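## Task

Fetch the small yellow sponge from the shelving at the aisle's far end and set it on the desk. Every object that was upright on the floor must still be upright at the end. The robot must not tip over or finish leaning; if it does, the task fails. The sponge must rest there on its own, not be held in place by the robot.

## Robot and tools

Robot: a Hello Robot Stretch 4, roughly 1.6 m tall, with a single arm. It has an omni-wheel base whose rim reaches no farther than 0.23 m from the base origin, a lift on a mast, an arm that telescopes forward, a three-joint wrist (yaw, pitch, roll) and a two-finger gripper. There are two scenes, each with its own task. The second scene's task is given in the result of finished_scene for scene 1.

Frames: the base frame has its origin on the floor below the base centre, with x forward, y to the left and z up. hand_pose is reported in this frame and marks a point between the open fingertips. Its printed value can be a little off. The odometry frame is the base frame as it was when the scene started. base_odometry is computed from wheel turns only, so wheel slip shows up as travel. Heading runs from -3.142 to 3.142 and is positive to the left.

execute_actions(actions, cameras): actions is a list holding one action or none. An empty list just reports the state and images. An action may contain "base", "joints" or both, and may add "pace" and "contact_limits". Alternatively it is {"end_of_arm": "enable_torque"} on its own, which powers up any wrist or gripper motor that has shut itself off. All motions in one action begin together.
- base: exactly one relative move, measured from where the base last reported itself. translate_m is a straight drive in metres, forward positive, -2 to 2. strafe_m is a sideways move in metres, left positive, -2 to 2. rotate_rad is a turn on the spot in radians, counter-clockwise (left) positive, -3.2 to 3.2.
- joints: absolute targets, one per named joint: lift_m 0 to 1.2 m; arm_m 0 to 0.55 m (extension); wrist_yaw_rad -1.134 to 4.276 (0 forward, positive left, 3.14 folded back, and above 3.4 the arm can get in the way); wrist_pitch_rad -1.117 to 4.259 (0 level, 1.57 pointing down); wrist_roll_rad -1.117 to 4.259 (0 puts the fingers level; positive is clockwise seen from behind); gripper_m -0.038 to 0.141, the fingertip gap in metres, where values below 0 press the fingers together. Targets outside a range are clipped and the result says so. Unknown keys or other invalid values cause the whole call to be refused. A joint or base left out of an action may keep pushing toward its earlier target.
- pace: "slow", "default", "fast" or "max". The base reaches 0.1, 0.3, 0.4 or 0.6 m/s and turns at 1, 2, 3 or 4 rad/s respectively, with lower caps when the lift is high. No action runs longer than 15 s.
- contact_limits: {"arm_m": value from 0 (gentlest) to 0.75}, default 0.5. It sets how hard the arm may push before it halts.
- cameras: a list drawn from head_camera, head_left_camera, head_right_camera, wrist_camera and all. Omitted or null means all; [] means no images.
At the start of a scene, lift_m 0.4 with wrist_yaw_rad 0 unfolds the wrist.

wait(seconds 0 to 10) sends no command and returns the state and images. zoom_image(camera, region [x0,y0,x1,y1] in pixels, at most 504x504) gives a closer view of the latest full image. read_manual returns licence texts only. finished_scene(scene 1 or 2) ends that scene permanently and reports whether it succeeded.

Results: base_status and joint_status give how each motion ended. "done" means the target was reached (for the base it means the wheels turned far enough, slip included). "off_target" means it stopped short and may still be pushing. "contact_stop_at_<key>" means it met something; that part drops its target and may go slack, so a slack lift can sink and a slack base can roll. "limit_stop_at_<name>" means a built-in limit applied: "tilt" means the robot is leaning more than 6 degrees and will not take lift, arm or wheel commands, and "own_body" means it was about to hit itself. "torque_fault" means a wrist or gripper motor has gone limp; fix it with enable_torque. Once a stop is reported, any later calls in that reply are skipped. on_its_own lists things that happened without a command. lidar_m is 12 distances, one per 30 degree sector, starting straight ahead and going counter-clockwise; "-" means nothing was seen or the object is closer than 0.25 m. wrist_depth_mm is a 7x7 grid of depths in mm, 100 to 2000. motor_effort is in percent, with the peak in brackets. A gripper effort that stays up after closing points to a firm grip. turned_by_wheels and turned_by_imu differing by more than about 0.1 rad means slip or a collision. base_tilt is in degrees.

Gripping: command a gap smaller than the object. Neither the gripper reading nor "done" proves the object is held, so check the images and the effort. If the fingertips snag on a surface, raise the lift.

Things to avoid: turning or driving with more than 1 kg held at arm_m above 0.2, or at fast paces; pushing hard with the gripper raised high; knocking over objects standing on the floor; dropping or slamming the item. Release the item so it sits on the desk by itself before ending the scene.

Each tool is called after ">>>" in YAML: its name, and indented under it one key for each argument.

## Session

>>> execute_actions:
  actions: []

Scene clock: 0.00 s.
base_odometry: x=+0.000 y=+0.000 heading=+0.000 (m, m, rad; odometry frame)
turned_by_wheels: +0.000 (rad since the last result)
turned_by_imu: +0.000 (rad since the last result)
base_tilt: forward=-0.5 right=+0.1 (deg)
lidar_m: 0.89 1.28 0.81 0.72 0.73 0.94 1.97 1.23 1.06 2.94 1.54 0.98
base_status: not commanded
joint_positions: lift_m=+0.269 arm_m=+0.002 wrist_yaw_rad=+3.230 wrist_pitch_rad=+0.006 wrist_roll_rad=+0.007 gripper_m=+0.057
joint_status: not commanded
motor_effort: lift_m=+21 arm_m=-1 wrist_yaw_rad=-3 wrist_pitch_rad=-6 wrist_roll_rad=+0 gripper_m=+1 wheel_0=+1 wheel_1=+0 wheel_2=+0 (%)
hand_pose: x=-0.1217 y=+0.0617 z=+0.4453 quat_wxyz=(-0.044, -0.003, +0.003, +0.999) (m; base frame)
wrist_depth_mm: - - 133 - - 1308 931 / - - 133 - - 1308 931 / - 112 135 - - 1308 931 / 141 138 255 - - 1281 917 / 214 1281 1921 - 1983 1281 917 / 216 1281 1229 1336 200 1255 931 / 218 960 1078 - 1025 991 904
pictures: head_camera, head_left_camera, head_right_camera, wrist_camera
Images, in order (width x height): head_camera 420x560, head_left_camera 420x672, head_right_camera 420x672, wrist_camera 616x392.

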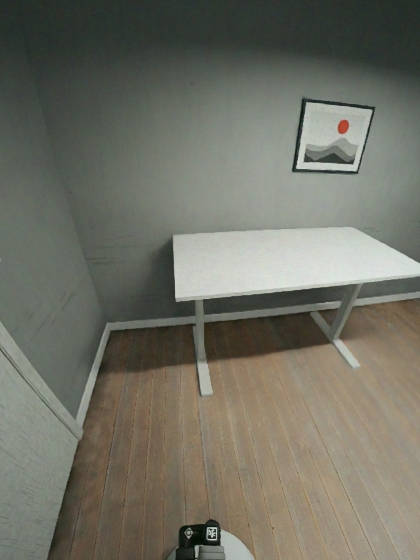

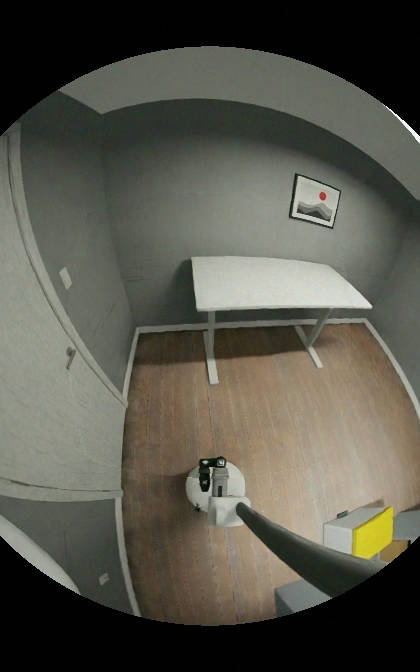

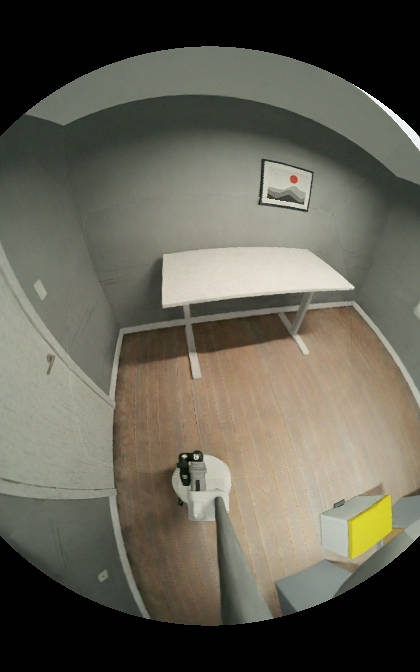

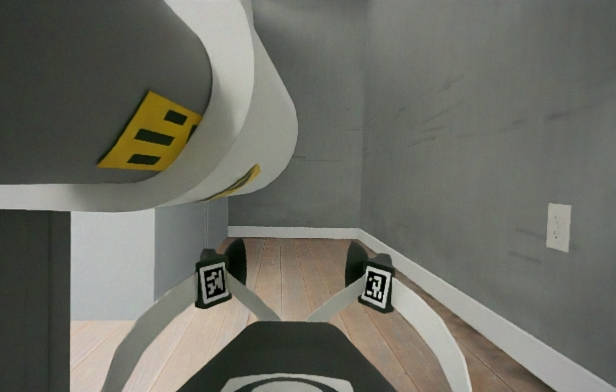

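>>> execute_actions:
  actions:
    - {"base": {"rotate_rad": -2.925}, "joints": {"lift_m": 0.36, "wrist_yaw_rad": 0.0, "gripper_m": 0.0, "arm_m": 0.1}, "pace": "fast"}

Scene clock: 10.30 s.
base_odometry: x=+0.000 y=+0.000 heading=-2.924 (m, m, rad; odometry frame)
turned_by_wheels: -2.924 (rad since the last result)
turned_by_imu: -2.968 (rad since the last result)
base_tilt: forward=-0.4 right=+0.1 (deg)
lidar_m: 1.23 1.10 1.04 2.95 1.22 0.92 0.88 0.94 0.75 0.71 0.79 1.17
base_status: done
joint_positions: lift_m=+0.360 arm_m=+0.099 wrist_yaw_rad=+0.000 wrist_pitch_rad=+0.006 wrist_roll_rad=+0.007 gripper_m=+0.000
joint_status: all done
motor_effort: lift_m=+23(28) arm_m=+5(6) wrist_yaw_rad=-3(7) wrist_pitch_rad=-7(6) wrist_roll_rad=+0(2) gripper_m=+0(7) wheel_0=+5(14) wheel_1=+2(14) wheel_2=+4(15) (%)
hand_pose: x=+0.5585 y=-0.0873 z=+0.5364 quat_wxyz=(+1.000, +0.003, +0.003, +0.000) (m; base frame)
wrist_depth_mm: 878 866 1366 - - 1756 1118 / 878 878 1366 - - 1808 1118 / 891 891 1366 - - 1708 1078 / 904 891 1464 - - 1708 1098 / 891 904 1281 - - 1661 1078 / 904 904 187 194 182 1537 1078 / 931 904 1138 - 1138 1229 1060
pictures: head_camera, head_left_camera, head_right_camera, wrist_camera
Images, in order (width x height): head_camera 420x560, head_left_camera 420x672, head_right_camera 420x672, wrist_camera 616x392.

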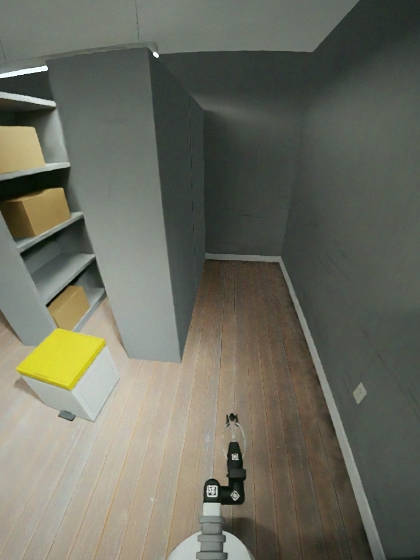

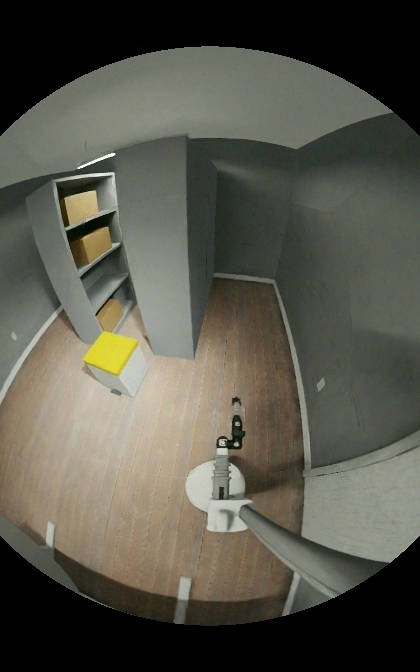

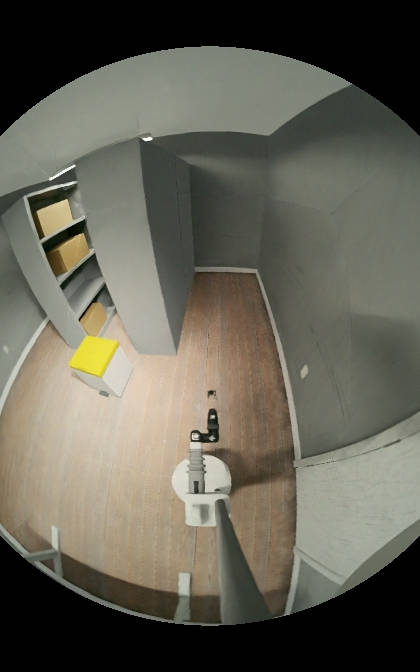

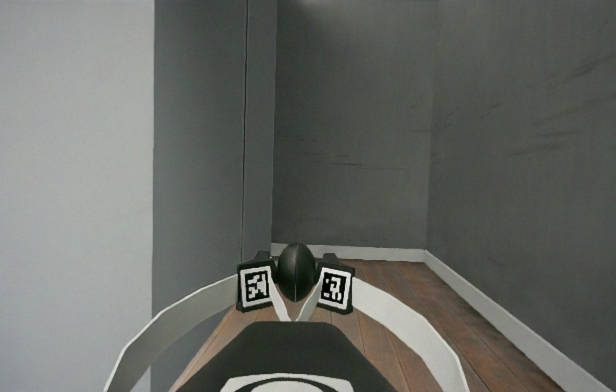

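>>> zoom_image:
  camera: "head_camera"
  region: [0, 260, 220, 450]

Region (0, 260, 220, 450) of head_camera's 420x560 image, scaled by 2.291, with more detail than that image has; it fills the top 435 rows of this view, and the rest is white.

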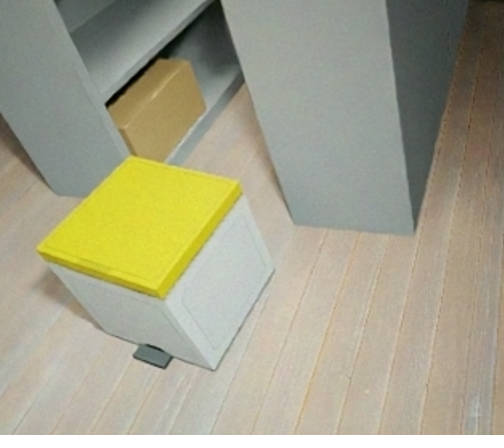

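>>> execute_actions:
  actions:
    - {"base": {"translate_m": 0.35}, "joints": {"lift_m": 0.0, "arm_m": 0.24, "wrist_yaw_rad": 0.3}, "pace": "max"}
  cameras: []

>>> execute_actions:
  actions:
    - {"base": {"strafe_m": 0.63}, "pace": "max"}
  cameras: ["head_camera", "wrist_camera"]

Scene clock: 36.30 s.
base_odometry: x=-0.342 y=-0.076 heading=-2.924 (m, m, rad; odometry frame)
turned_by_wheels: +0.000 (rad since the last result)
turned_by_imu: +0.001 (rad since the last result)
base_tilt: forward=-0.5 right=+0.1 (deg)
lidar_m: 0.96 0.88 0.85 2.96 1.71 1.28 1.25 1.01 0.78 0.77 0.82 1.21
base_status: done
joint_positions: lift_m=+0.000 arm_m=+0.239 wrist_yaw_rad=+0.300 wrist_pitch_rad=+0.006 wrist_roll_rad=+0.007 gripper_m=+0.000
joint_status: all done
motor_effort: lift_m=+19(21) arm_m=+5(7) wrist_yaw_rad=-3(7) wrist_pitch_rad=-7(6) wrist_roll_rad=-1(1) gripper_m=-1(1) wheel_0=+4(8) wheel_1=+2(9) wheel_2=+0(20) (%)
hand_pose: x=+0.7113 y=+0.0018 z=+0.1767 quat_wxyz=(+0.989, +0.003, +0.003, +0.149) (m; base frame)
wrist_depth_mm: 496 455 603 960 - - 1863 / 496 459 609 976 - - 1921 / 504 466 621 976 - - 1808 / 508 466 627 1008 - - 1863 / 512 469 603 788 1160 1229 1308 / 517 473 187 194 182 683 691 / 445 427 484 - 442 477 484
pictures: none
No camera images: the call's "cameras" was empty. Leave "cameras" out to get every camera's image.

Scene clock: 38.67 s.
base_odometry: x=-0.206 y=-0.691 heading=-2.924 (m, m, rad; odometry frame)
turned_by_wheels: +0.000 (rad since the last result)
turned_by_imu: -0.001 (rad since the last result)
base_tilt: forward=-0.4 right=+0.2 (deg)
lidar_m: 0.53 0.39 0.60 2.31 2.47 1.25 1.21 1.25 1.41 1.39 1.51 0.88
base_status: done
joint_positions: lift_m=+0.000 arm_m=+0.239 wrist_yaw_rad=+0.300 wrist_pitch_rad=+0.006 wrist_roll_rad=+0.007 gripper_m=+0.000
joint_status: not commanded
motor_effort: lift_m=+19(19) arm_m=+6(5) wrist_yaw_rad=-2(2) wrist_pitch_rad=-7(6) wrist_roll_rad=+0(1) gripper_m=-2(4) wheel_0=-1(19) wheel_1=-1(15) wheel_2=+0(2) (%)
hand_pose: x=+0.7113 y=+0.0018 z=+0.1767 quat_wxyz=(+0.989, +0.003, +0.003, +0.149) (m; base frame)
wrist_depth_mm: 183 224 1464 418 382 355 334 / 184 226 1464 415 384 355 336 / 186 228 1499 424 384 355 336 / 187 231 1499 424 389 362 340 / 188 232 1118 413 394 362 340 / 190 226 187 194 183 364 342 / 191 216 480 - 392 364 343
pictures: head_camera, wrist_camera
Images, in order (width x height): head_camera 420x560, wrist_camera 616x392.

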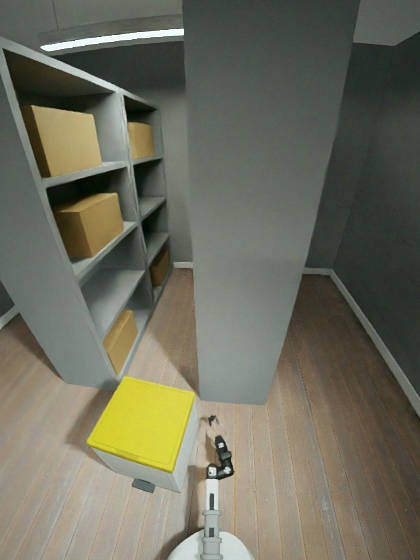

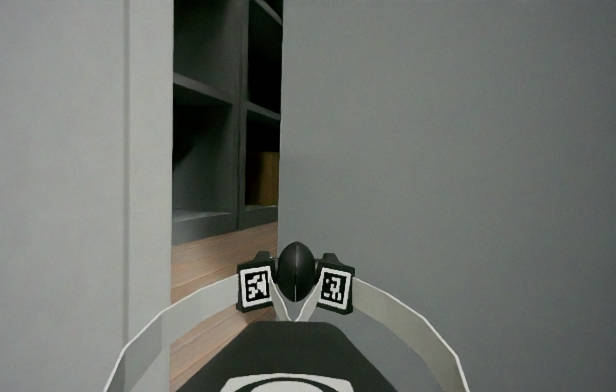

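>>> zoom_image:
  camera: "head_camera"
  region: [70, 360, 290, 560]

Region (70, 360, 290, 560) of head_camera's 420x560 image, scaled by 2.291, with more detail than that image has; it fills the top 458 rows of this view, and the rest is white.

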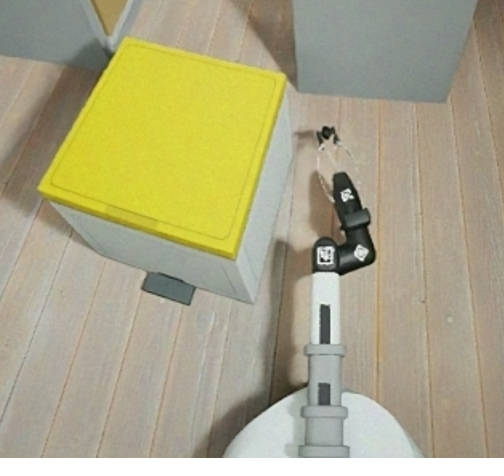

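>>> execute_actions:
  actions:
    - {"base": {"strafe_m": 0.06}, "pace": "fast"}
  cameras: []

>>> execute_actions:
  actions:
    - {"base": {"strafe_m": 0.65}, "pace": "default"}
  cameras: ["head_camera", "wrist_camera"]

Scene clock: 46.13 s.
base_odometry: x=-0.193 y=-0.749 heading=-2.924 (m, m, rad; odometry frame)
turned_by_wheels: +0.000 (rad since the last result)
turned_by_imu: +0.000 (rad since the last result)
base_tilt: forward=-0.4 right=+0.1 (deg)
lidar_m: 0.40 0.36 0.61 2.25 2.41 1.25 1.21 1.25 1.48 1.44 1.56 0.90
base_status: done
joint_positions: lift_m=+0.000 arm_m=+0.239 wrist_yaw_rad=+0.300 wrist_pitch_rad=+0.006 wrist_roll_rad=+0.007 gripper_m=+0.000
joint_status: not commanded
motor_effort: lift_m=+19(19) arm_m=+6(6) wrist_yaw_rad=-3(3) wrist_pitch_rad=-7(6) wrist_roll_rad=-1(0) gripper_m=-2(2) wheel_0=-3(13) wheel_1=+1(15) wheel_2=+0(0) (%)
hand_pose: x=+0.7113 y=+0.0018 z=+0.1767 quat_wxyz=(+0.989, +0.003, +0.003, +0.149) (m; base frame)
wrist_depth_mm: 131 160 208 - 387 359 338 / 131 161 211 - 387 362 340 / 132 163 213 - 392 364 342 / 133 164 215 1863 397 364 343 / 134 166 208 415 397 366 345 / 135 161 187 194 182 370 347 / 136 153 202 - 399 370 349
pictures: none
No camera images: the call's "cameras" was empty. Leave "cameras" out to get every camera's image.

Scene clock: 49.63 s.
base_odometry: x=-0.053 y=-1.384 heading=-2.925 (m, m, rad; odometry frame)
turned_by_wheels: -0.001 (rad since the last result)
turned_by_imu: -0.007 (rad since the last result)
base_tilt: forward=-0.4 right=+0.1 (deg)
lidar_m: 0.38 0.39 0.56 1.60 1.70 2.01 1.17 1.24 1.75 2.08 1.24 1.08
base_status: done
joint_positions: lift_m=+0.000 arm_m=+0.239 wrist_yaw_rad=+0.294 wrist_pitch_rad=+0.006 wrist_roll_rad=+0.007 gripper_m=+0.000
joint_status: not commanded
on_its_own: wrist_yaw_rad is at rest, and its effort (+14) is outside its rest range (-13 to +13)
motor_effort: lift_m=+19(19) arm_m=+5(6) wrist_yaw_rad=+14(32) wrist_pitch_rad=-7(6) wrist_roll_rad=-1(0) gripper_m=-4(4) wheel_0=-9(24) wheel_1=-1(6) wheel_2=-2(3) (%)
hand_pose: x=+0.7114 y=+0.0001 z=+0.1767 quat_wxyz=(+0.989, +0.003, +0.003, +0.147) (m; base frame)
wrist_depth_mm: 103 122 173 455 809 - 1863 / 103 123 174 459 1205 - 1921 / 104 124 177 462 1281 - 1863 / 105 125 179 462 1281 - 1863 / 104 126 181 239 917 1255 1281 / 105 127 168 194 189 691 699 / 106 118 164 - 469 452 484
pictures: head_camera, wrist_camera
Images, in order (width x height): head_camera 420x560, wrist_camera 616x392.

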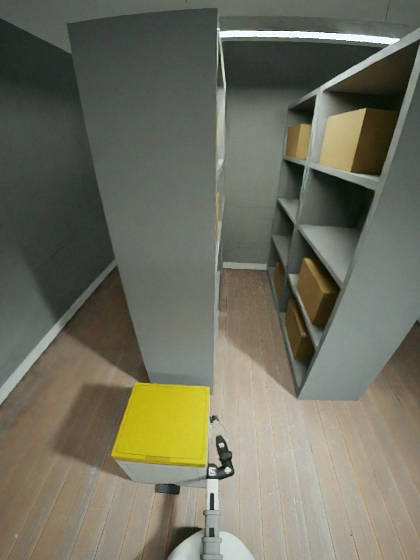

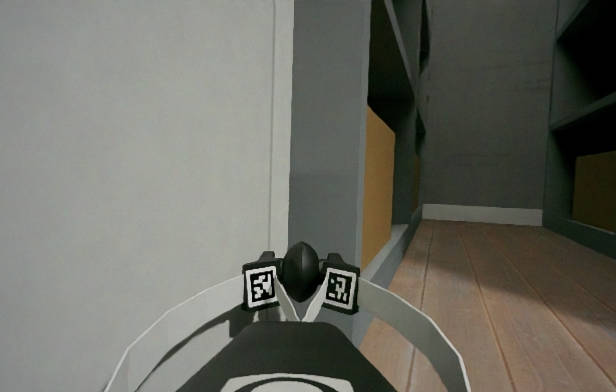

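>>> zoom_image:
  camera: "head_camera"
  region: [170, 240, 370, 440]

>>> zoom_image:
  camera: "head_camera"
  region: [200, 90, 360, 300]

Region (170, 240, 370, 440) of head_camera's 420x560 image, scaled by 2.520, with more detail than that image has.

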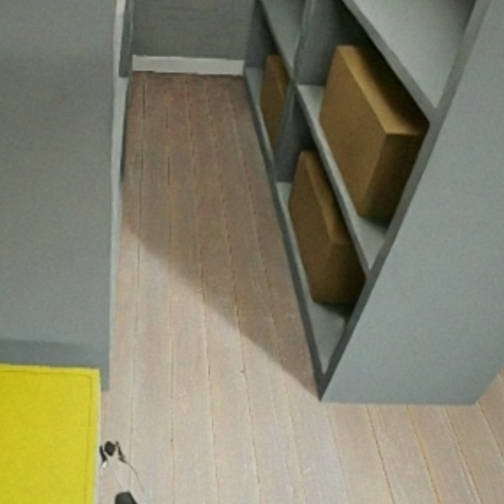

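Region (200, 90, 360, 300) of head_camera's 420x560 image, scaled by 2.400, with more detail than that image has; it fills the left 384 columns of this view, and the rest is white.

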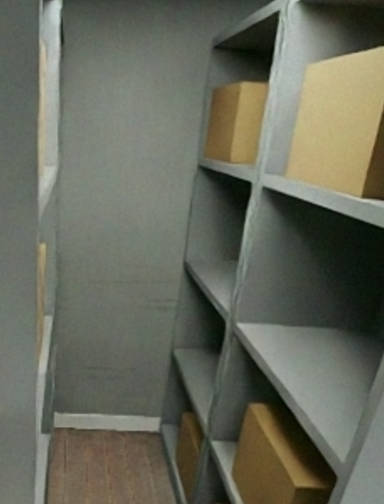

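>>> execute_actions:
  actions:
    - {"base": {"strafe_m": -0.243}, "joints": {"lift_m": 0.2, "wrist_yaw_rad": 0.0}, "pace": "fast"}
  cameras: []

>>> execute_actions:
  actions:
    - {"base": {"rotate_rad": -0.059}, "pace": "fast"}
  cameras: ["head_camera", "wrist_camera"]

Scene clock: 56.50 s.
base_odometry: x=-0.105 y=-1.147 heading=-2.925 (m, m, rad; odometry frame)
turned_by_wheels: +0.000 (rad since the last result)
turned_by_imu: +0.000 (rad since the last result)
base_tilt: forward=-0.4 right=+0.1 (deg)
lidar_m: 0.96 0.47 0.56 1.84 1.97 1.22 1.18 1.25 1.89 1.85 1.98 0.95
base_status: done
joint_positions: lift_m=+0.200 arm_m=+0.239 wrist_yaw_rad=+0.000 wrist_pitch_rad=+0.006 wrist_roll_rad=+0.007 gripper_m=+0.000
joint_status: all done
motor_effort: lift_m=+23(26) arm_m=+5(5) wrist_yaw_rad=-2(9) wrist_pitch_rad=-7(6) wrist_roll_rad=+0(0) gripper_m=-2(2) wheel_0=+1(13) wheel_1=+1(16) wheel_2=+0(2) (%)
hand_pose: x=+0.6985 y=-0.0874 z=+0.3764 quat_wxyz=(+1.000, +0.003, +0.003, +0.000) (m; base frame)
wrist_depth_mm: 466 1336 1308 - - 683 427 / 469 1336 1336 - 1863 668 430 / 473 904 1336 - 1708 798 436 / 477 1336 1366 - 1366 1281 436 / 477 732 1366 - 1366 732 442 / 484 699 187 195 182 741 442 / 488 621 917 - 820 691 449
pictures: none
No camera images: the call's "cameras" was empty. Leave "cameras" out to get every camera's image.

Scene clock: 57.07 s.
base_odometry: x=-0.105 y=-1.147 heading=-2.983 (m, m, rad; odometry frame)
turned_by_wheels: -0.058 (rad since the last result)
turned_by_imu: -0.059 (rad since the last result)
base_tilt: forward=-0.5 right=+0.1 (deg)
lidar_m: 1.11 0.44 0.51 1.84 1.92 1.27 1.19 1.22 1.91 1.84 1.94 0.96
base_status: done
joint_positions: lift_m=+0.200 arm_m=+0.239 wrist_yaw_rad=+0.000 wrist_pitch_rad=+0.006 wrist_roll_rad=+0.007 gripper_m=+0.000
joint_status: not commanded
motor_effort: lift_m=+23(23) arm_m=+5(5) wrist_yaw_rad=-1(0) wrist_pitch_rad=-6(6) wrist_roll_rad=+0(0) gripper_m=-3(4) wheel_0=+7(7) wheel_1=+3(6) wheel_2=+4(11) (%)
hand_pose: x=+0.6984 y=-0.0875 z=+0.3764 quat_wxyz=(+1.000, +0.003, +0.003, +0.000) (m; base frame)
wrist_depth_mm: 1160 1336 - - 1229 661 449 / 1160 1336 - - 1042 484 449 / 917 1336 - - 1336 480 459 / 1118 1308 - - 1308 477 455 / 591 891 1576 1983 976 466 462 / 597 820 187 195 182 469 466 / 597 741 904 - 778 469 469
pictures: head_camera, wrist_camera
Images, in order (width x height): head_camera 420x560, wrist_camera 616x392.

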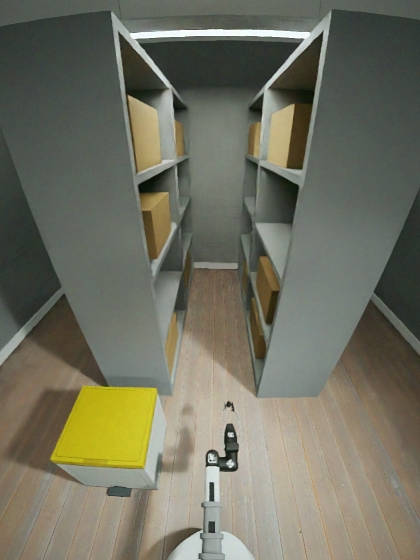

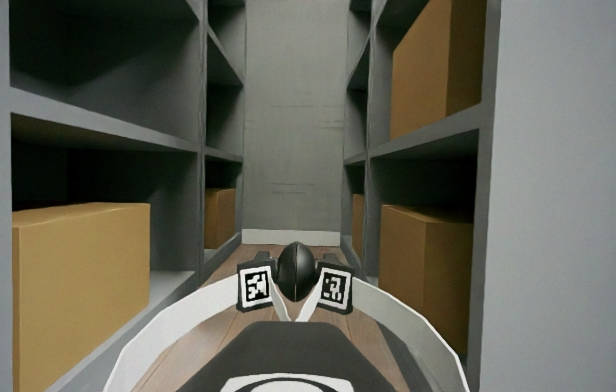

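>>> execute_actions:
  actions:
    - {"base": {"translate_m": 1.85}, "joints": {"lift_m": 0.58, "arm_m": 0.005, "wrist_yaw_rad": 0.1, "gripper_m": 0.11}, "pace": "max"}

Scene clock: 65.57 s.
base_odometry: x=-1.932 y=-1.440 heading=-2.982 (m, m, rad; odometry frame)
turned_by_wheels: +0.001 (rad since the last result)
turned_by_imu: +0.007 (rad since the last result)
base_tilt: forward=-0.5 right=+0.1 (deg)
lidar_m: 0.91 0.36 0.26 0.25 0.27 0.38 1.22 0.47 0.33 0.31 0.32 0.47
base_status: done
joint_positions: lift_m=+0.580 arm_m=+0.006 wrist_yaw_rad=+0.100 wrist_pitch_rad=+0.006 wrist_roll_rad=+0.007 gripper_m=+0.110
joint_status: all done
motor_effort: lift_m=+23(27) arm_m=-7(7) wrist_yaw_rad=-2(4) wrist_pitch_rad=-6(7) wrist_roll_rad=-1(1) gripper_m=-1(2) wheel_0=+5(12) wheel_1=+2(11) wheel_2=-1(22) (%)
hand_pose: x=+0.4727 y=-0.0581 z=+0.7565 quat_wxyz=(+0.999, +0.003, +0.003, +0.050) (m; base frame)
wrist_depth_mm: 469 676 699 683 676 647 591 / 654 683 707 691 668 661 549 / 691 676 707 699 683 668 603 / 699 691 715 699 683 668 609 / 715 691 715 707 691 668 621 / 699 699 732 707 683 634 609 / 544 691 741 - 699 627 591
pictures: head_camera, head_left_camera, head_right_camera, wrist_camera
Images, in order (width x height): head_camera 420x560, head_left_camera 420x672, head_right_camera 420x672, wrist_camera 616x392.

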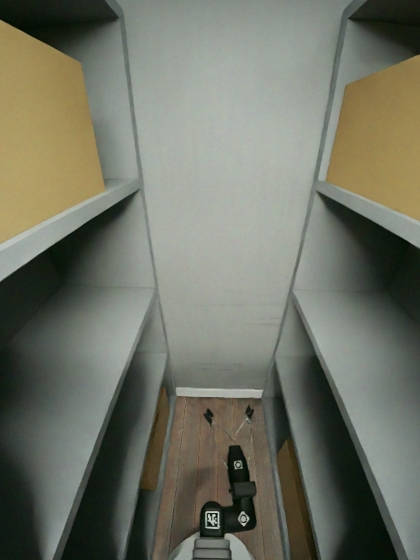

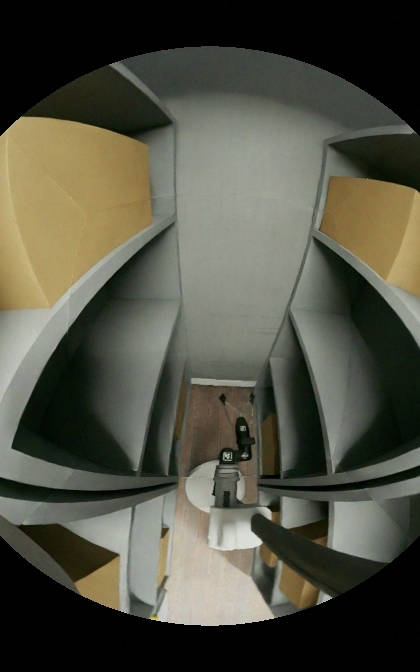

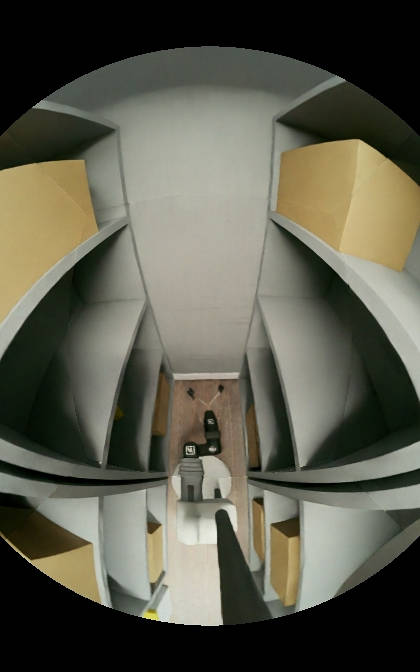

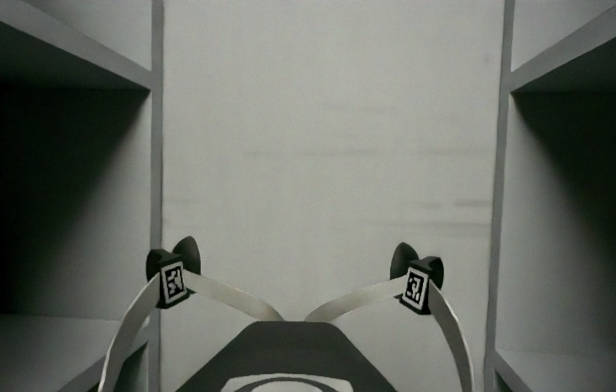

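>>> execute_actions:
  actions:
    - {"base": {"rotate_rad": 0.72}, "joints": {"lift_m": 0.6, "arm_m": 0.06, "wrist_yaw_rad": 0.6, "wrist_pitch_rad": 0.5, "gripper_m": 0.13}, "pace": "fast"}
  cameras: ["head_camera", "wrist_camera"]

Scene clock: 72.67 s.
base_odometry: x=-1.932 y=-1.440 heading=-2.263 (m, m, rad; odometry frame)
turned_by_wheels: +0.719 (rad since the last result)
turned_by_imu: +0.730 (rad since the last result)
base_tilt: forward=-0.4 right=+0.1 (deg)
lidar_m: 0.31 0.25 0.26 0.31 0.50 0.75 0.40 0.32 0.32 0.36 0.61 0.58
base_status: done
joint_positions: lift_m=+0.600 arm_m=+0.059 wrist_yaw_rad=+0.600 wrist_pitch_rad=+0.502 wrist_roll_rad=+0.007 gripper_m=+0.130
joint_status: all done
motor_effort: lift_m=+23(24) arm_m=+6(7) wrist_yaw_rad=-2(4) wrist_pitch_rad=-4(0) wrist_roll_rad=-1(1) gripper_m=+2(5) wheel_0=-5(13) wheel_1=-3(9) wheel_2=-3(11) (%)
hand_pose: x=+0.4880 y=+0.0707 z=+0.6393 quat_wxyz=(+0.926, -0.070, +0.238, +0.285) (m; base frame)
wrist_depth_mm: 430 449 469 492 517 549 585 / 449 477 504 535 564 597 634 / 480 512 544 580 609 647 661 / 445 492 500 500 512 521 530 / 394 377 399 370 394 418 421 / 330 314 315 329 320 336 349 / 285 281 297 - 296 296 300
pictures: head_camera, wrist_camera
Images, in order (width x height): head_camera 420x560, wrist_camera 616x392.

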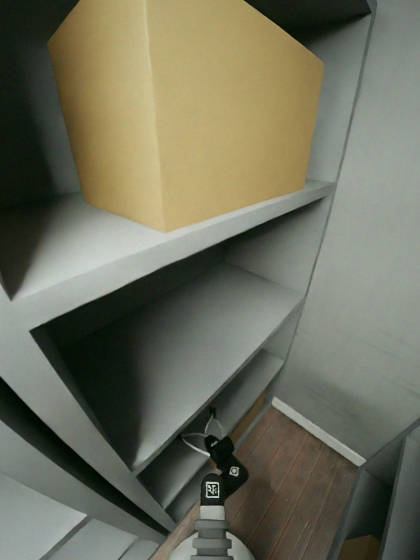

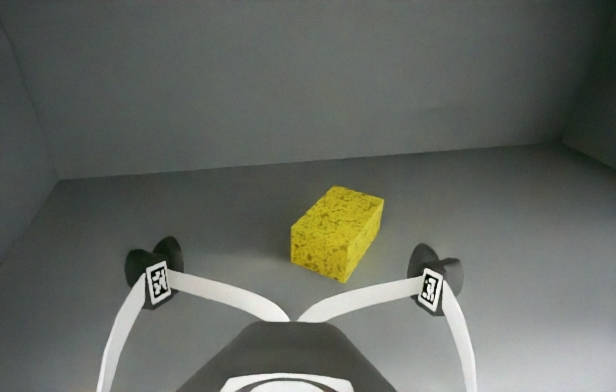

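>>> zoom_image:
  camera: "wrist_camera"
  region: [260, 160, 420, 300]

Region (260, 160, 420, 300) of wrist_camera's 616x392 image, scaled by 3.150; it fills the top 441 rows of this view, and the rest is white.

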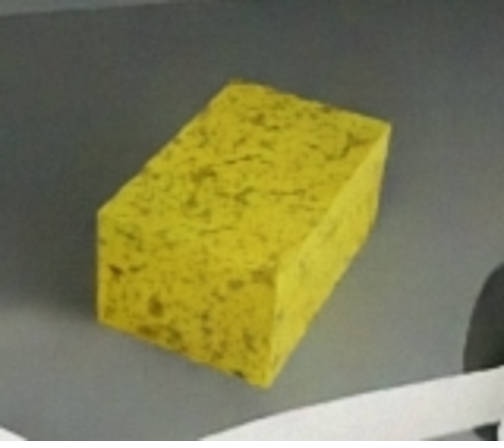

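>>> execute_actions:
  actions:
    - {"base": {"rotate_rad": 0.397}, "joints": {"lift_m": 0.615, "arm_m": 0.255, "wrist_yaw_rad": -0.23, "wrist_pitch_rad": 0.66}, "pace": "fast"}
  cameras: ["head_camera", "wrist_camera"]

Scene clock: 85.67 s.
base_odometry: x=-1.932 y=-1.440 heading=-1.867 (m, m, rad; odometry frame)
turned_by_wheels: +0.396 (rad since the last result)
turned_by_imu: +0.402 (rad since the last result)
base_tilt: forward=-0.4 right=+0.1 (deg)
lidar_m: 0.25 0.25 0.29 0.43 3.04 0.43 0.35 0.31 0.34 0.51 0.82 0.35
base_status: done
joint_positions: lift_m=+0.615 arm_m=+0.254 wrist_yaw_rad=-0.230 wrist_pitch_rad=+0.662 wrist_roll_rad=+0.007 gripper_m=+0.130
joint_status: all done
motor_effort: lift_m=+23(27) arm_m=+6(8) wrist_yaw_rad=-3(11) wrist_pitch_rad=-5(5) wrist_roll_rad=+0(0) gripper_m=+2(2) wheel_0=-5(17) wheel_1=-1(8) wheel_2=-4(16) (%)
hand_pose: x=+0.6265 y=-0.1369 z=+0.6157 quat_wxyz=(+0.939, +0.040, +0.322, -0.110) (m; base frame)
wrist_depth_mm: 271 306 351 413 500 569 496 / 290 327 382 459 564 591 521 / 309 355 418 473 500 508 512 / 334 379 402 407 413 424 424 / 334 327 340 297 349 355 359 / 294 282 283 250 289 303 309 / 260 258 270 - 270 268 273
pictures: head_camera, wrist_camera
Images, in order (width x height): head_camera 420x560, wrist_camera 616x392.

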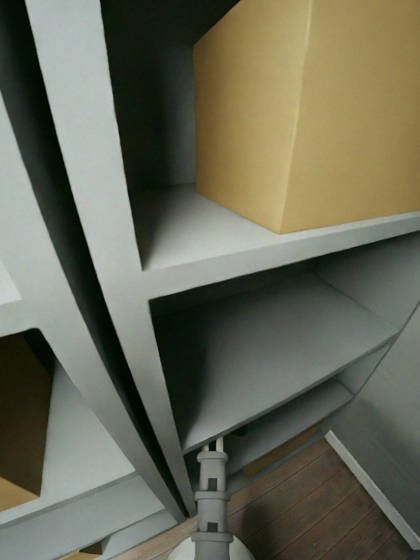

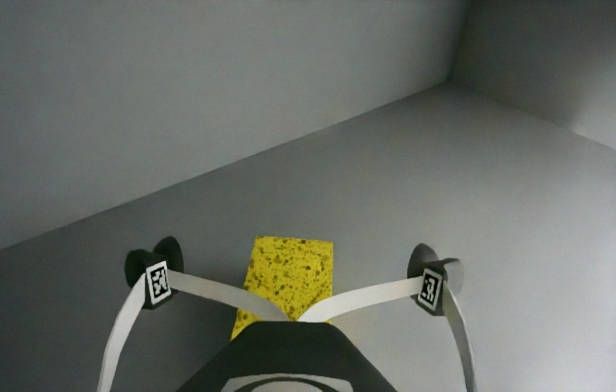

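>>> execute_actions:
  actions:
    - {"joints": {"lift_m": 0.555, "gripper_m": 0.092}, "pace": "fast"}
  cameras: ["wrist_camera"]

Scene clock: 89.13 s.
base_odometry: x=-1.932 y=-1.440 heading=-1.867 (m, m, rad; odometry frame)
turned_by_wheels: +0.000 (rad since the last result)
turned_by_imu: +0.000 (rad since the last result)
base_tilt: forward=-0.4 right=+0.1 (deg)
lidar_m: 0.25 0.25 0.27 0.44 3.02 0.45 0.33 0.31 0.34 0.50 0.80 0.34
base_status: not commanded
joint_positions: lift_m=+0.555 arm_m=+0.254 wrist_yaw_rad=-0.230 wrist_pitch_rad=+0.662 wrist_roll_rad=+0.007 gripper_m=+0.092
joint_status: all done
motor_effort: lift_m=+18(22) arm_m=+6(6) wrist_yaw_rad=-3(3) wrist_pitch_rad=-4(5) wrist_roll_rad=+0(1) gripper_m=-3(1) wheel_0=-5(5) wheel_1=-1(1) wheel_2=-4(4) (%)
hand_pose: x=+0.6265 y=-0.1370 z=+0.5562 quat_wxyz=(+0.939, +0.041, +0.322, -0.110) (m; base frame)
wrist_depth_mm: 271 306 349 410 500 564 496 / 289 329 384 439 488 504 492 / 310 347 375 382 389 397 402 / 303 306 309 247 322 325 327 / 259 263 215 211 271 274 278 / 228 224 192 185 224 237 241 / 202 200 209 - 211 208 213
pictures: wrist_camera
Images, in order (width x height): wrist_camera 616x392.

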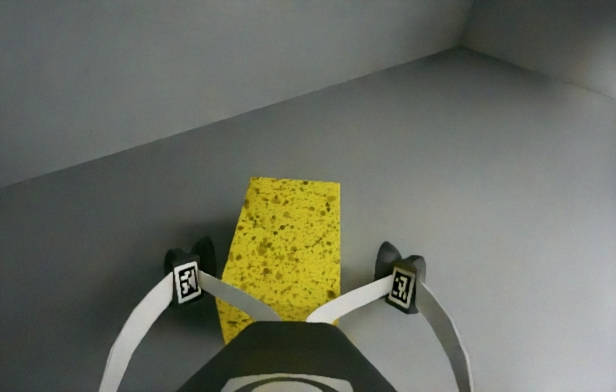

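Height matches the previous successful grasp. Closing.

>>> execute_actions:
  actions:
    - {"joints": {"gripper_m": 0.02}, "pace": "fast"}
  cameras: ["wrist_camera"]

Scene clock: 91.33 s.
base_odometry: x=-1.932 y=-1.440 heading=-1.867 (m, m, rad; odometry frame)
turned_by_wheels: +0.000 (rad since the last result)
turned_by_imu: +0.000 (rad since the last result)
base_tilt: forward=-0.4 right=+0.1 (deg)
lidar_m: 0.25 0.25 0.28 0.43 3.04 0.43 0.34 0.30 0.32 0.52 0.79 0.33
base_status: not commanded
joint_positions: lift_m=+0.555 arm_m=+0.254 wrist_yaw_rad=-0.230 wrist_pitch_rad=+0.662 wrist_roll_rad=+0.007 gripper_m=+0.020
joint_status: all done
motor_effort: lift_m=+18(18) arm_m=+6(6) wrist_yaw_rad=-3(3) wrist_pitch_rad=-5(5) wrist_roll_rad=+0(0) gripper_m=-11(12) wheel_0=-5(5) wheel_1=-1(1) wheel_2=-3(4) (%)
hand_pose: x=+0.6265 y=-0.1370 z=+0.5562 quat_wxyz=(+0.939, +0.041, +0.322, -0.110) (m; base frame)
wrist_depth_mm: 271 306 351 410 504 569 496 / 287 329 384 439 496 504 492 / 310 347 377 382 389 394 402 / 303 307 310 235 320 324 327 / 260 263 212 200 272 273 278 / 228 174 183 176 187 238 240 / 202 200 210 - 209 208 213
pictures: wrist_camera
Images, in order (width x height): wrist_camera 616x392.

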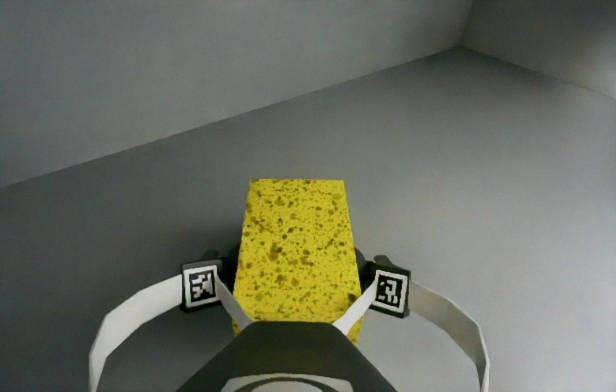

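>>> execute_actions:
  actions:
    - {"base": {"rotate_rad": -1.116}, "joints": {"lift_m": 0.59, "arm_m": 0.005, "wrist_yaw_rad": 0.0}, "pace": "fast"}
  cameras: ["head_camera", "head_right_camera", "wrist_camera"]

Scene clock: 94.67 s.
base_odometry: x=-1.932 y=-1.440 heading=-2.982 (m, m, rad; odometry frame)
turned_by_wheels: -1.115 (rad since the last result)
turned_by_imu: -1.132 (rad since the last result)
base_tilt: forward=-0.5 right=+0.1 (deg)
lidar_m: 0.92 0.37 0.27 0.25 0.28 0.39 1.22 0.46 0.33 0.31 0.33 0.47
base_status: done
joint_positions: lift_m=+0.590 arm_m=+0.006 wrist_yaw_rad=+0.000 wrist_pitch_rad=+0.662 wrist_roll_rad=+0.007 gripper_m=+0.020
joint_status: all done
motor_effort: lift_m=+23(23) arm_m=-6(7) wrist_yaw_rad=-2(3) wrist_pitch_rad=-6(6) wrist_roll_rad=-1(0) gripper_m=-15(15) wheel_0=+5(11) wheel_1=+2(13) wheel_2=+3(14) (%)
hand_pose: x=+0.4045 y=-0.0875 z=+0.5906 quat_wxyz=(+0.946, +0.003, +0.325, -0.001) (m; base frame)
wrist_depth_mm: 615 654 654 647 640 609 591 / 554 707 715 715 715 634 603 / 750 759 798 798 788 691 469 / 634 854 878 236 866 831 397 / 580 866 211 201 917 904 878 / 549 174 182 176 187 820 809 / 564 750 798 - 778 504 445
pictures: head_camera, head_right_camera, wrist_camera
Images, in order (width x height): head_camera 420x560, head_right_camera 420x672, wrist_camera 616x392.

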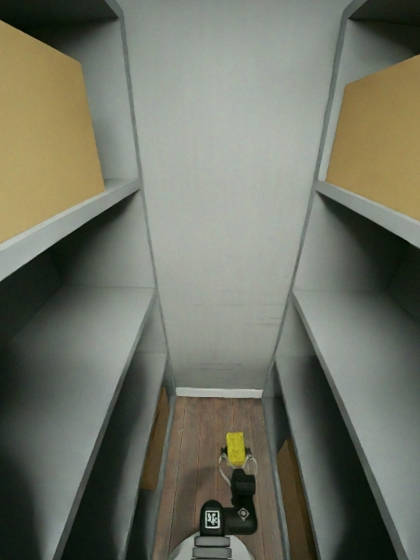

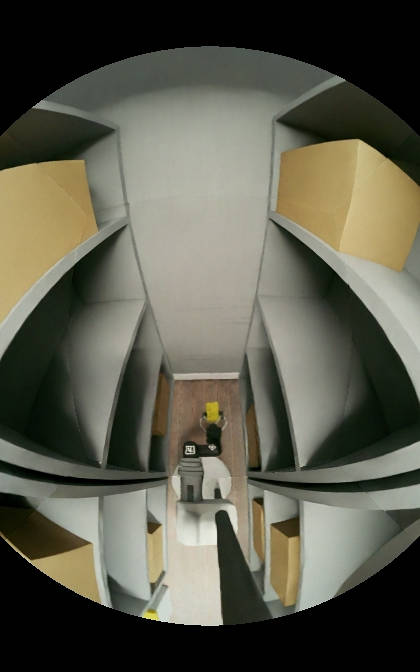

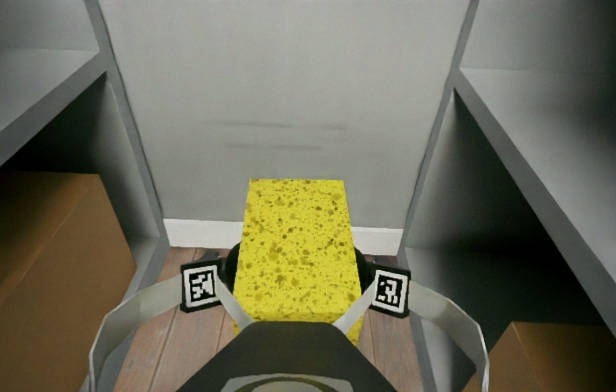

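>>> execute_actions:
  actions:
    - {"base": {"translate_m": -2.0}, "pace": "max"}
  cameras: ["head_left_camera"]

Scene clock: 105.23 s.
base_odometry: x=+0.043 y=-1.123 heading=-2.982 (m, m, rad; odometry frame)
turned_by_wheels: +0.000 (rad since the last result)
turned_by_imu: -0.008 (rad since the last result)
base_tilt: forward=-0.4 right=+0.1 (deg)
lidar_m: 1.11 0.59 0.73 1.84 1.94 1.07 1.04 1.08 1.48 1.84 1.94 1.11
base_status: done
joint_positions: lift_m=+0.590 arm_m=+0.006 wrist_yaw_rad=+0.000 wrist_pitch_rad=+0.662 wrist_roll_rad=+0.007 gripper_m=+0.020
joint_status: not commanded
motor_effort: lift_m=+23(23) arm_m=-6(6) wrist_yaw_rad=-2(2) wrist_pitch_rad=-6(6) wrist_roll_rad=+0(1) gripper_m=-8(14) wheel_0=-5(15) wheel_1=-2(10) wheel_2=+2(18) (%)
hand_pose: x=+0.4045 y=-0.0874 z=+0.5906 quat_wxyz=(+0.946, +0.003, +0.325, -0.001) (m; base frame)
wrist_depth_mm: 788 809 1708 - 1255 759 768 / 842 891 1618 1863 1138 854 831 / 597 976 1366 1430 1008 946 991 / 559 1060 1138 236 1078 1060 1205 / 564 878 211 200 1025 1042 1042 / 574 174 183 176 187 891 904 / 603 759 788 - 798 778 798
pictures: head_left_camera
Images, in order (width x height): head_left_camera 420x672.

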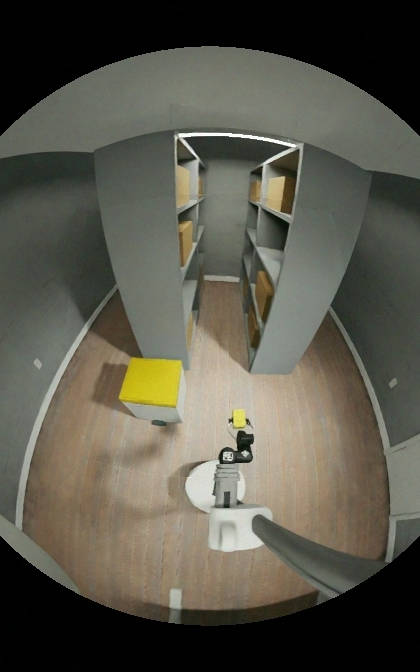

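>>> execute_actions:
  actions:
    - {"base": {"rotate_rad": -2.88}, "joints": {"lift_m": 1.02, "arm_m": 0.35}, "pace": "fast"}
  cameras: ["head_camera", "wrist_camera"]

Scene clock: 109.17 s.
base_odometry: x=+0.043 y=-1.123 heading=+0.422 (m, m, rad; odometry frame)
turned_by_wheels: -2.879 (rad since the last result)
turned_by_imu: -2.921 (rad since the last result)
base_tilt: forward=-0.4 right=+0.1 (deg)
lidar_m: 1.01 1.19 1.82 1.86 1.23 1.12 0.59 0.61 1.83 1.82 2.07 1.01
base_status: done
joint_positions: lift_m=+1.020 arm_m=+0.349 wrist_yaw_rad=+0.000 wrist_pitch_rad=+0.662 wrist_roll_rad=+0.007 gripper_m=+0.020
joint_status: all done
motor_effort: lift_m=+23(26) arm_m=+5(5) wrist_yaw_rad=-1(7) wrist_pitch_rad=-4(6) wrist_roll_rad=-1(1) gripper_m=-13(14) wheel_0=+4(14) wheel_1=+1(12) wheel_2=+3(14) (%)
hand_pose: x=+0.7476 y=-0.0874 z=+1.0207 quat_wxyz=(+0.946, +0.003, +0.325, -0.001) (m; base frame)
wrist_depth_mm: 741 759 798 798 831 842 878 / 615 580 580 597 609 621 627 / 1921 1661 1618 1430 500 488 492 / 1756 1661 1708 236 1537 1397 1308 / 1499 1499 211 200 1576 1537 1464 / 1366 174 183 175 187 1366 1397 / 1182 1138 1229 - 1255 1205 1281
pictures: head_camera, wrist_camera
Images, in order (width x height): head_camera 420x560, wrist_camera 616x392.

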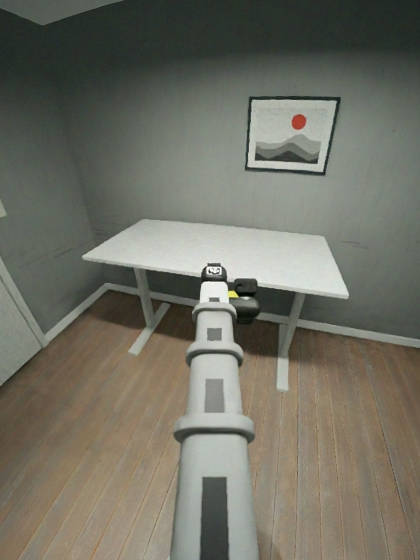

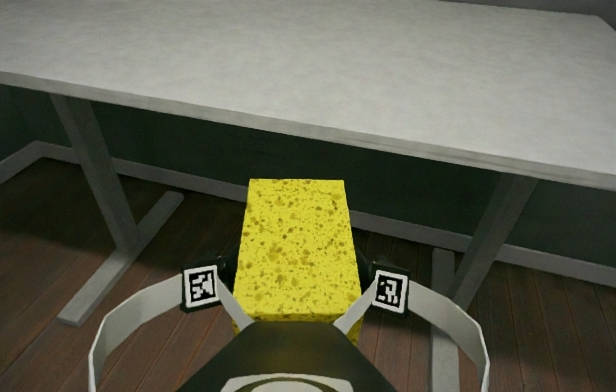

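>>> execute_actions:
  actions:
    - {"base": {"translate_m": 0.33}, "joints": {"lift_m": 0.995, "arm_m": 0.53}, "pace": "fast"}
  cameras: ["head_camera", "wrist_camera"]

Scene clock: 113.20 s.
base_odometry: x=+0.344 y=-0.988 heading=+0.422 (m, m, rad; odometry frame)
turned_by_wheels: +0.000 (rad since the last result)
turned_by_imu: +0.001 (rad since the last result)
base_tilt: forward=-0.4 right=+0.1 (deg)
lidar_m: 0.70 0.84 1.74 1.75 2.09 1.40 0.92 0.95 1.92 1.93 0.81 0.67
base_status: done
joint_positions: lift_m=+0.995 arm_m=+0.529 wrist_yaw_rad=+0.000 wrist_pitch_rad=+0.662 wrist_roll_rad=+0.007 gripper_m=+0.020
joint_status: all done
motor_effort: lift_m=+18(23) arm_m=+5(7) wrist_yaw_rad=-3(0) wrist_pitch_rad=-5(6) wrist_roll_rad=-1(0) gripper_m=-14(16) wheel_0=+4(11) wheel_1=+3(7) wheel_2=-4(15) (%)
hand_pose: x=+0.9274 y=-0.0874 z=+0.9961 quat_wxyz=(+0.946, +0.003, +0.325, -0.001) (m; base frame)
wrist_depth_mm: 676 683 707 699 676 640 609 / 504 517 525 539 549 559 569 / 404 407 418 424 430 439 442 / 336 340 343 235 353 357 366 / 289 291 211 200 300 304 307 / 253 175 183 175 187 263 266 / 224 221 233 - 233 229 235
pictures: head_camera, wrist_camera
Images, in order (width x height): head_camera 420x560, wrist_camera 616x392.

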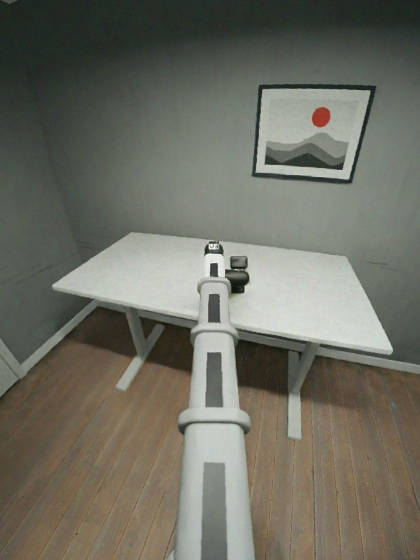

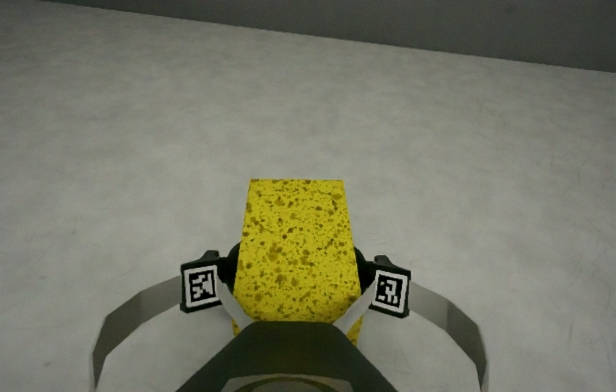

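>>> execute_actions:
  actions:
    - {"joints": {"lift_m": 0.972, "gripper_m": 0.1}, "pace": "max"}
  cameras: ["wrist_camera"]

Scene clock: 116.87 s.
base_odometry: x=+0.344 y=-0.988 heading=+0.422 (m, m, rad; odometry frame)
turned_by_wheels: +0.000 (rad since the last result)
turned_by_imu: +0.000 (rad since the last result)
base_tilt: forward=-0.4 right=+0.1 (deg)
lidar_m: 0.69 0.82 1.76 1.75 2.10 1.41 0.92 0.97 1.91 1.91 0.81 0.70
base_status: not commanded
joint_positions: lift_m=+0.972 arm_m=+0.529 wrist_yaw_rad=+0.000 wrist_pitch_rad=+0.662 wrist_roll_rad=+0.007 gripper_m=+0.100
joint_status: all done
motor_effort: lift_m=+18(18) arm_m=+6(6) wrist_yaw_rad=-2(2) wrist_pitch_rad=-6(5) wrist_roll_rad=+0(0) gripper_m=+0(11) wheel_0=+4(4) wheel_1=+3(3) wheel_2=-5(5) (%)
hand_pose: x=+0.9274 y=-0.0874 z=+0.9730 quat_wxyz=(+0.946, +0.003, +0.325, -0.001) (m; base frame)
wrist_depth_mm: 609 621 640 654 654 634 615 / 452 462 477 484 496 500 512 / 362 370 373 382 387 392 399 / 300 307 309 245 319 324 327 / 259 262 220 208 270 274 277 / 227 223 204 185 223 236 240 / 202 201 209 - 209 209 212
pictures: wrist_camera
Images, in order (width x height): wrist_camera 616x392.

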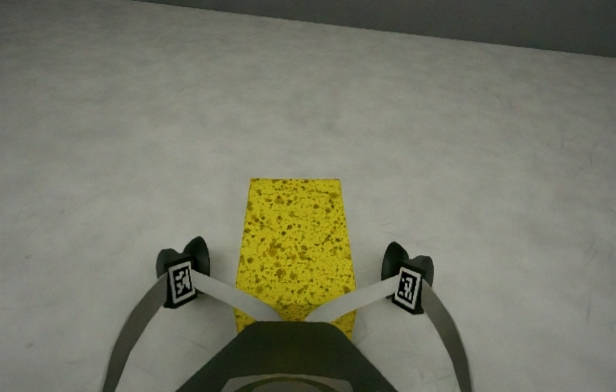

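Released on the desk. Lifting clear so nothing touches it.

>>> execute_actions:
  actions:
    - {"joints": {"lift_m": 1.03}, "pace": "max"}
  cameras: ["head_camera", "wrist_camera"]

Scene clock: 118.43 s.
base_odometry: x=+0.344 y=-0.988 heading=+0.422 (m, m, rad; odometry frame)
turned_by_wheels: +0.000 (rad since the last result)
turned_by_imu: +0.000 (rad since the last result)
base_tilt: forward=-0.4 right=+0.1 (deg)
lidar_m: 0.70 0.82 1.74 1.74 2.10 1.41 0.93 0.98 1.92 1.92 0.81 0.70
base_status: not commanded
joint_positions: lift_m=+1.030 arm_m=+0.529 wrist_yaw_rad=+0.000 wrist_pitch_rad=+0.662 wrist_roll_rad=+0.007 gripper_m=+0.100
joint_status: all done
motor_effort: lift_m=+22(27) arm_m=+6(5) wrist_yaw_rad=-1(2) wrist_pitch_rad=-5(6) wrist_roll_rad=+0(1) gripper_m=-1(1) wheel_0=+4(4) wheel_1=+3(3) wheel_2=-4(4) (%)
hand_pose: x=+0.9274 y=-0.0874 z=+1.0307 quat_wxyz=(+0.946, +0.003, +0.325, -0.001) (m; base frame)
wrist_depth_mm: 768 778 759 732 683 654 615 / 585 597 609 615 627 647 634 / 462 473 480 488 496 500 508 / 389 392 399 402 407 415 418 / 330 336 329 285 347 349 353 / 291 283 279 246 287 306 309 / 259 258 267 - 268 267 272
pictures: head_camera, wrist_camera
Images, in order (width x height): head_camera 420x560, wrist_camera 616x392.

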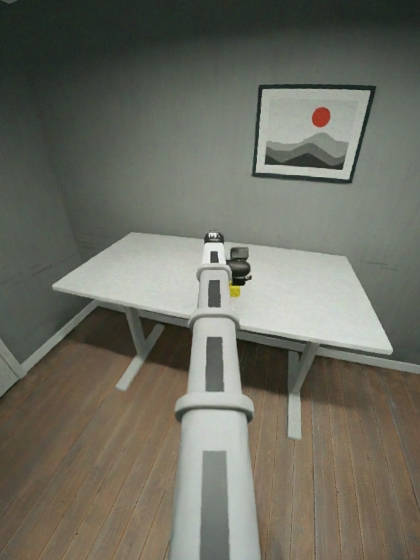

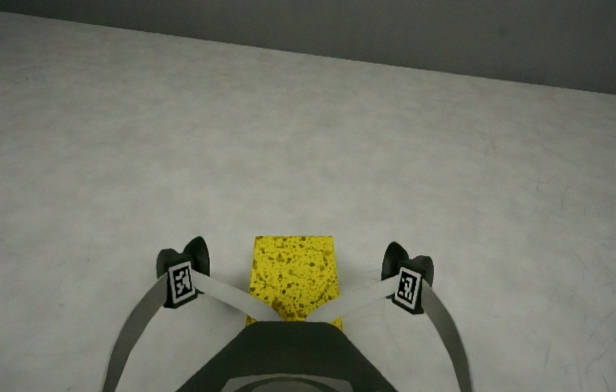

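>>> finished_scene:
  scene: 2

The scene is finished: the task was done.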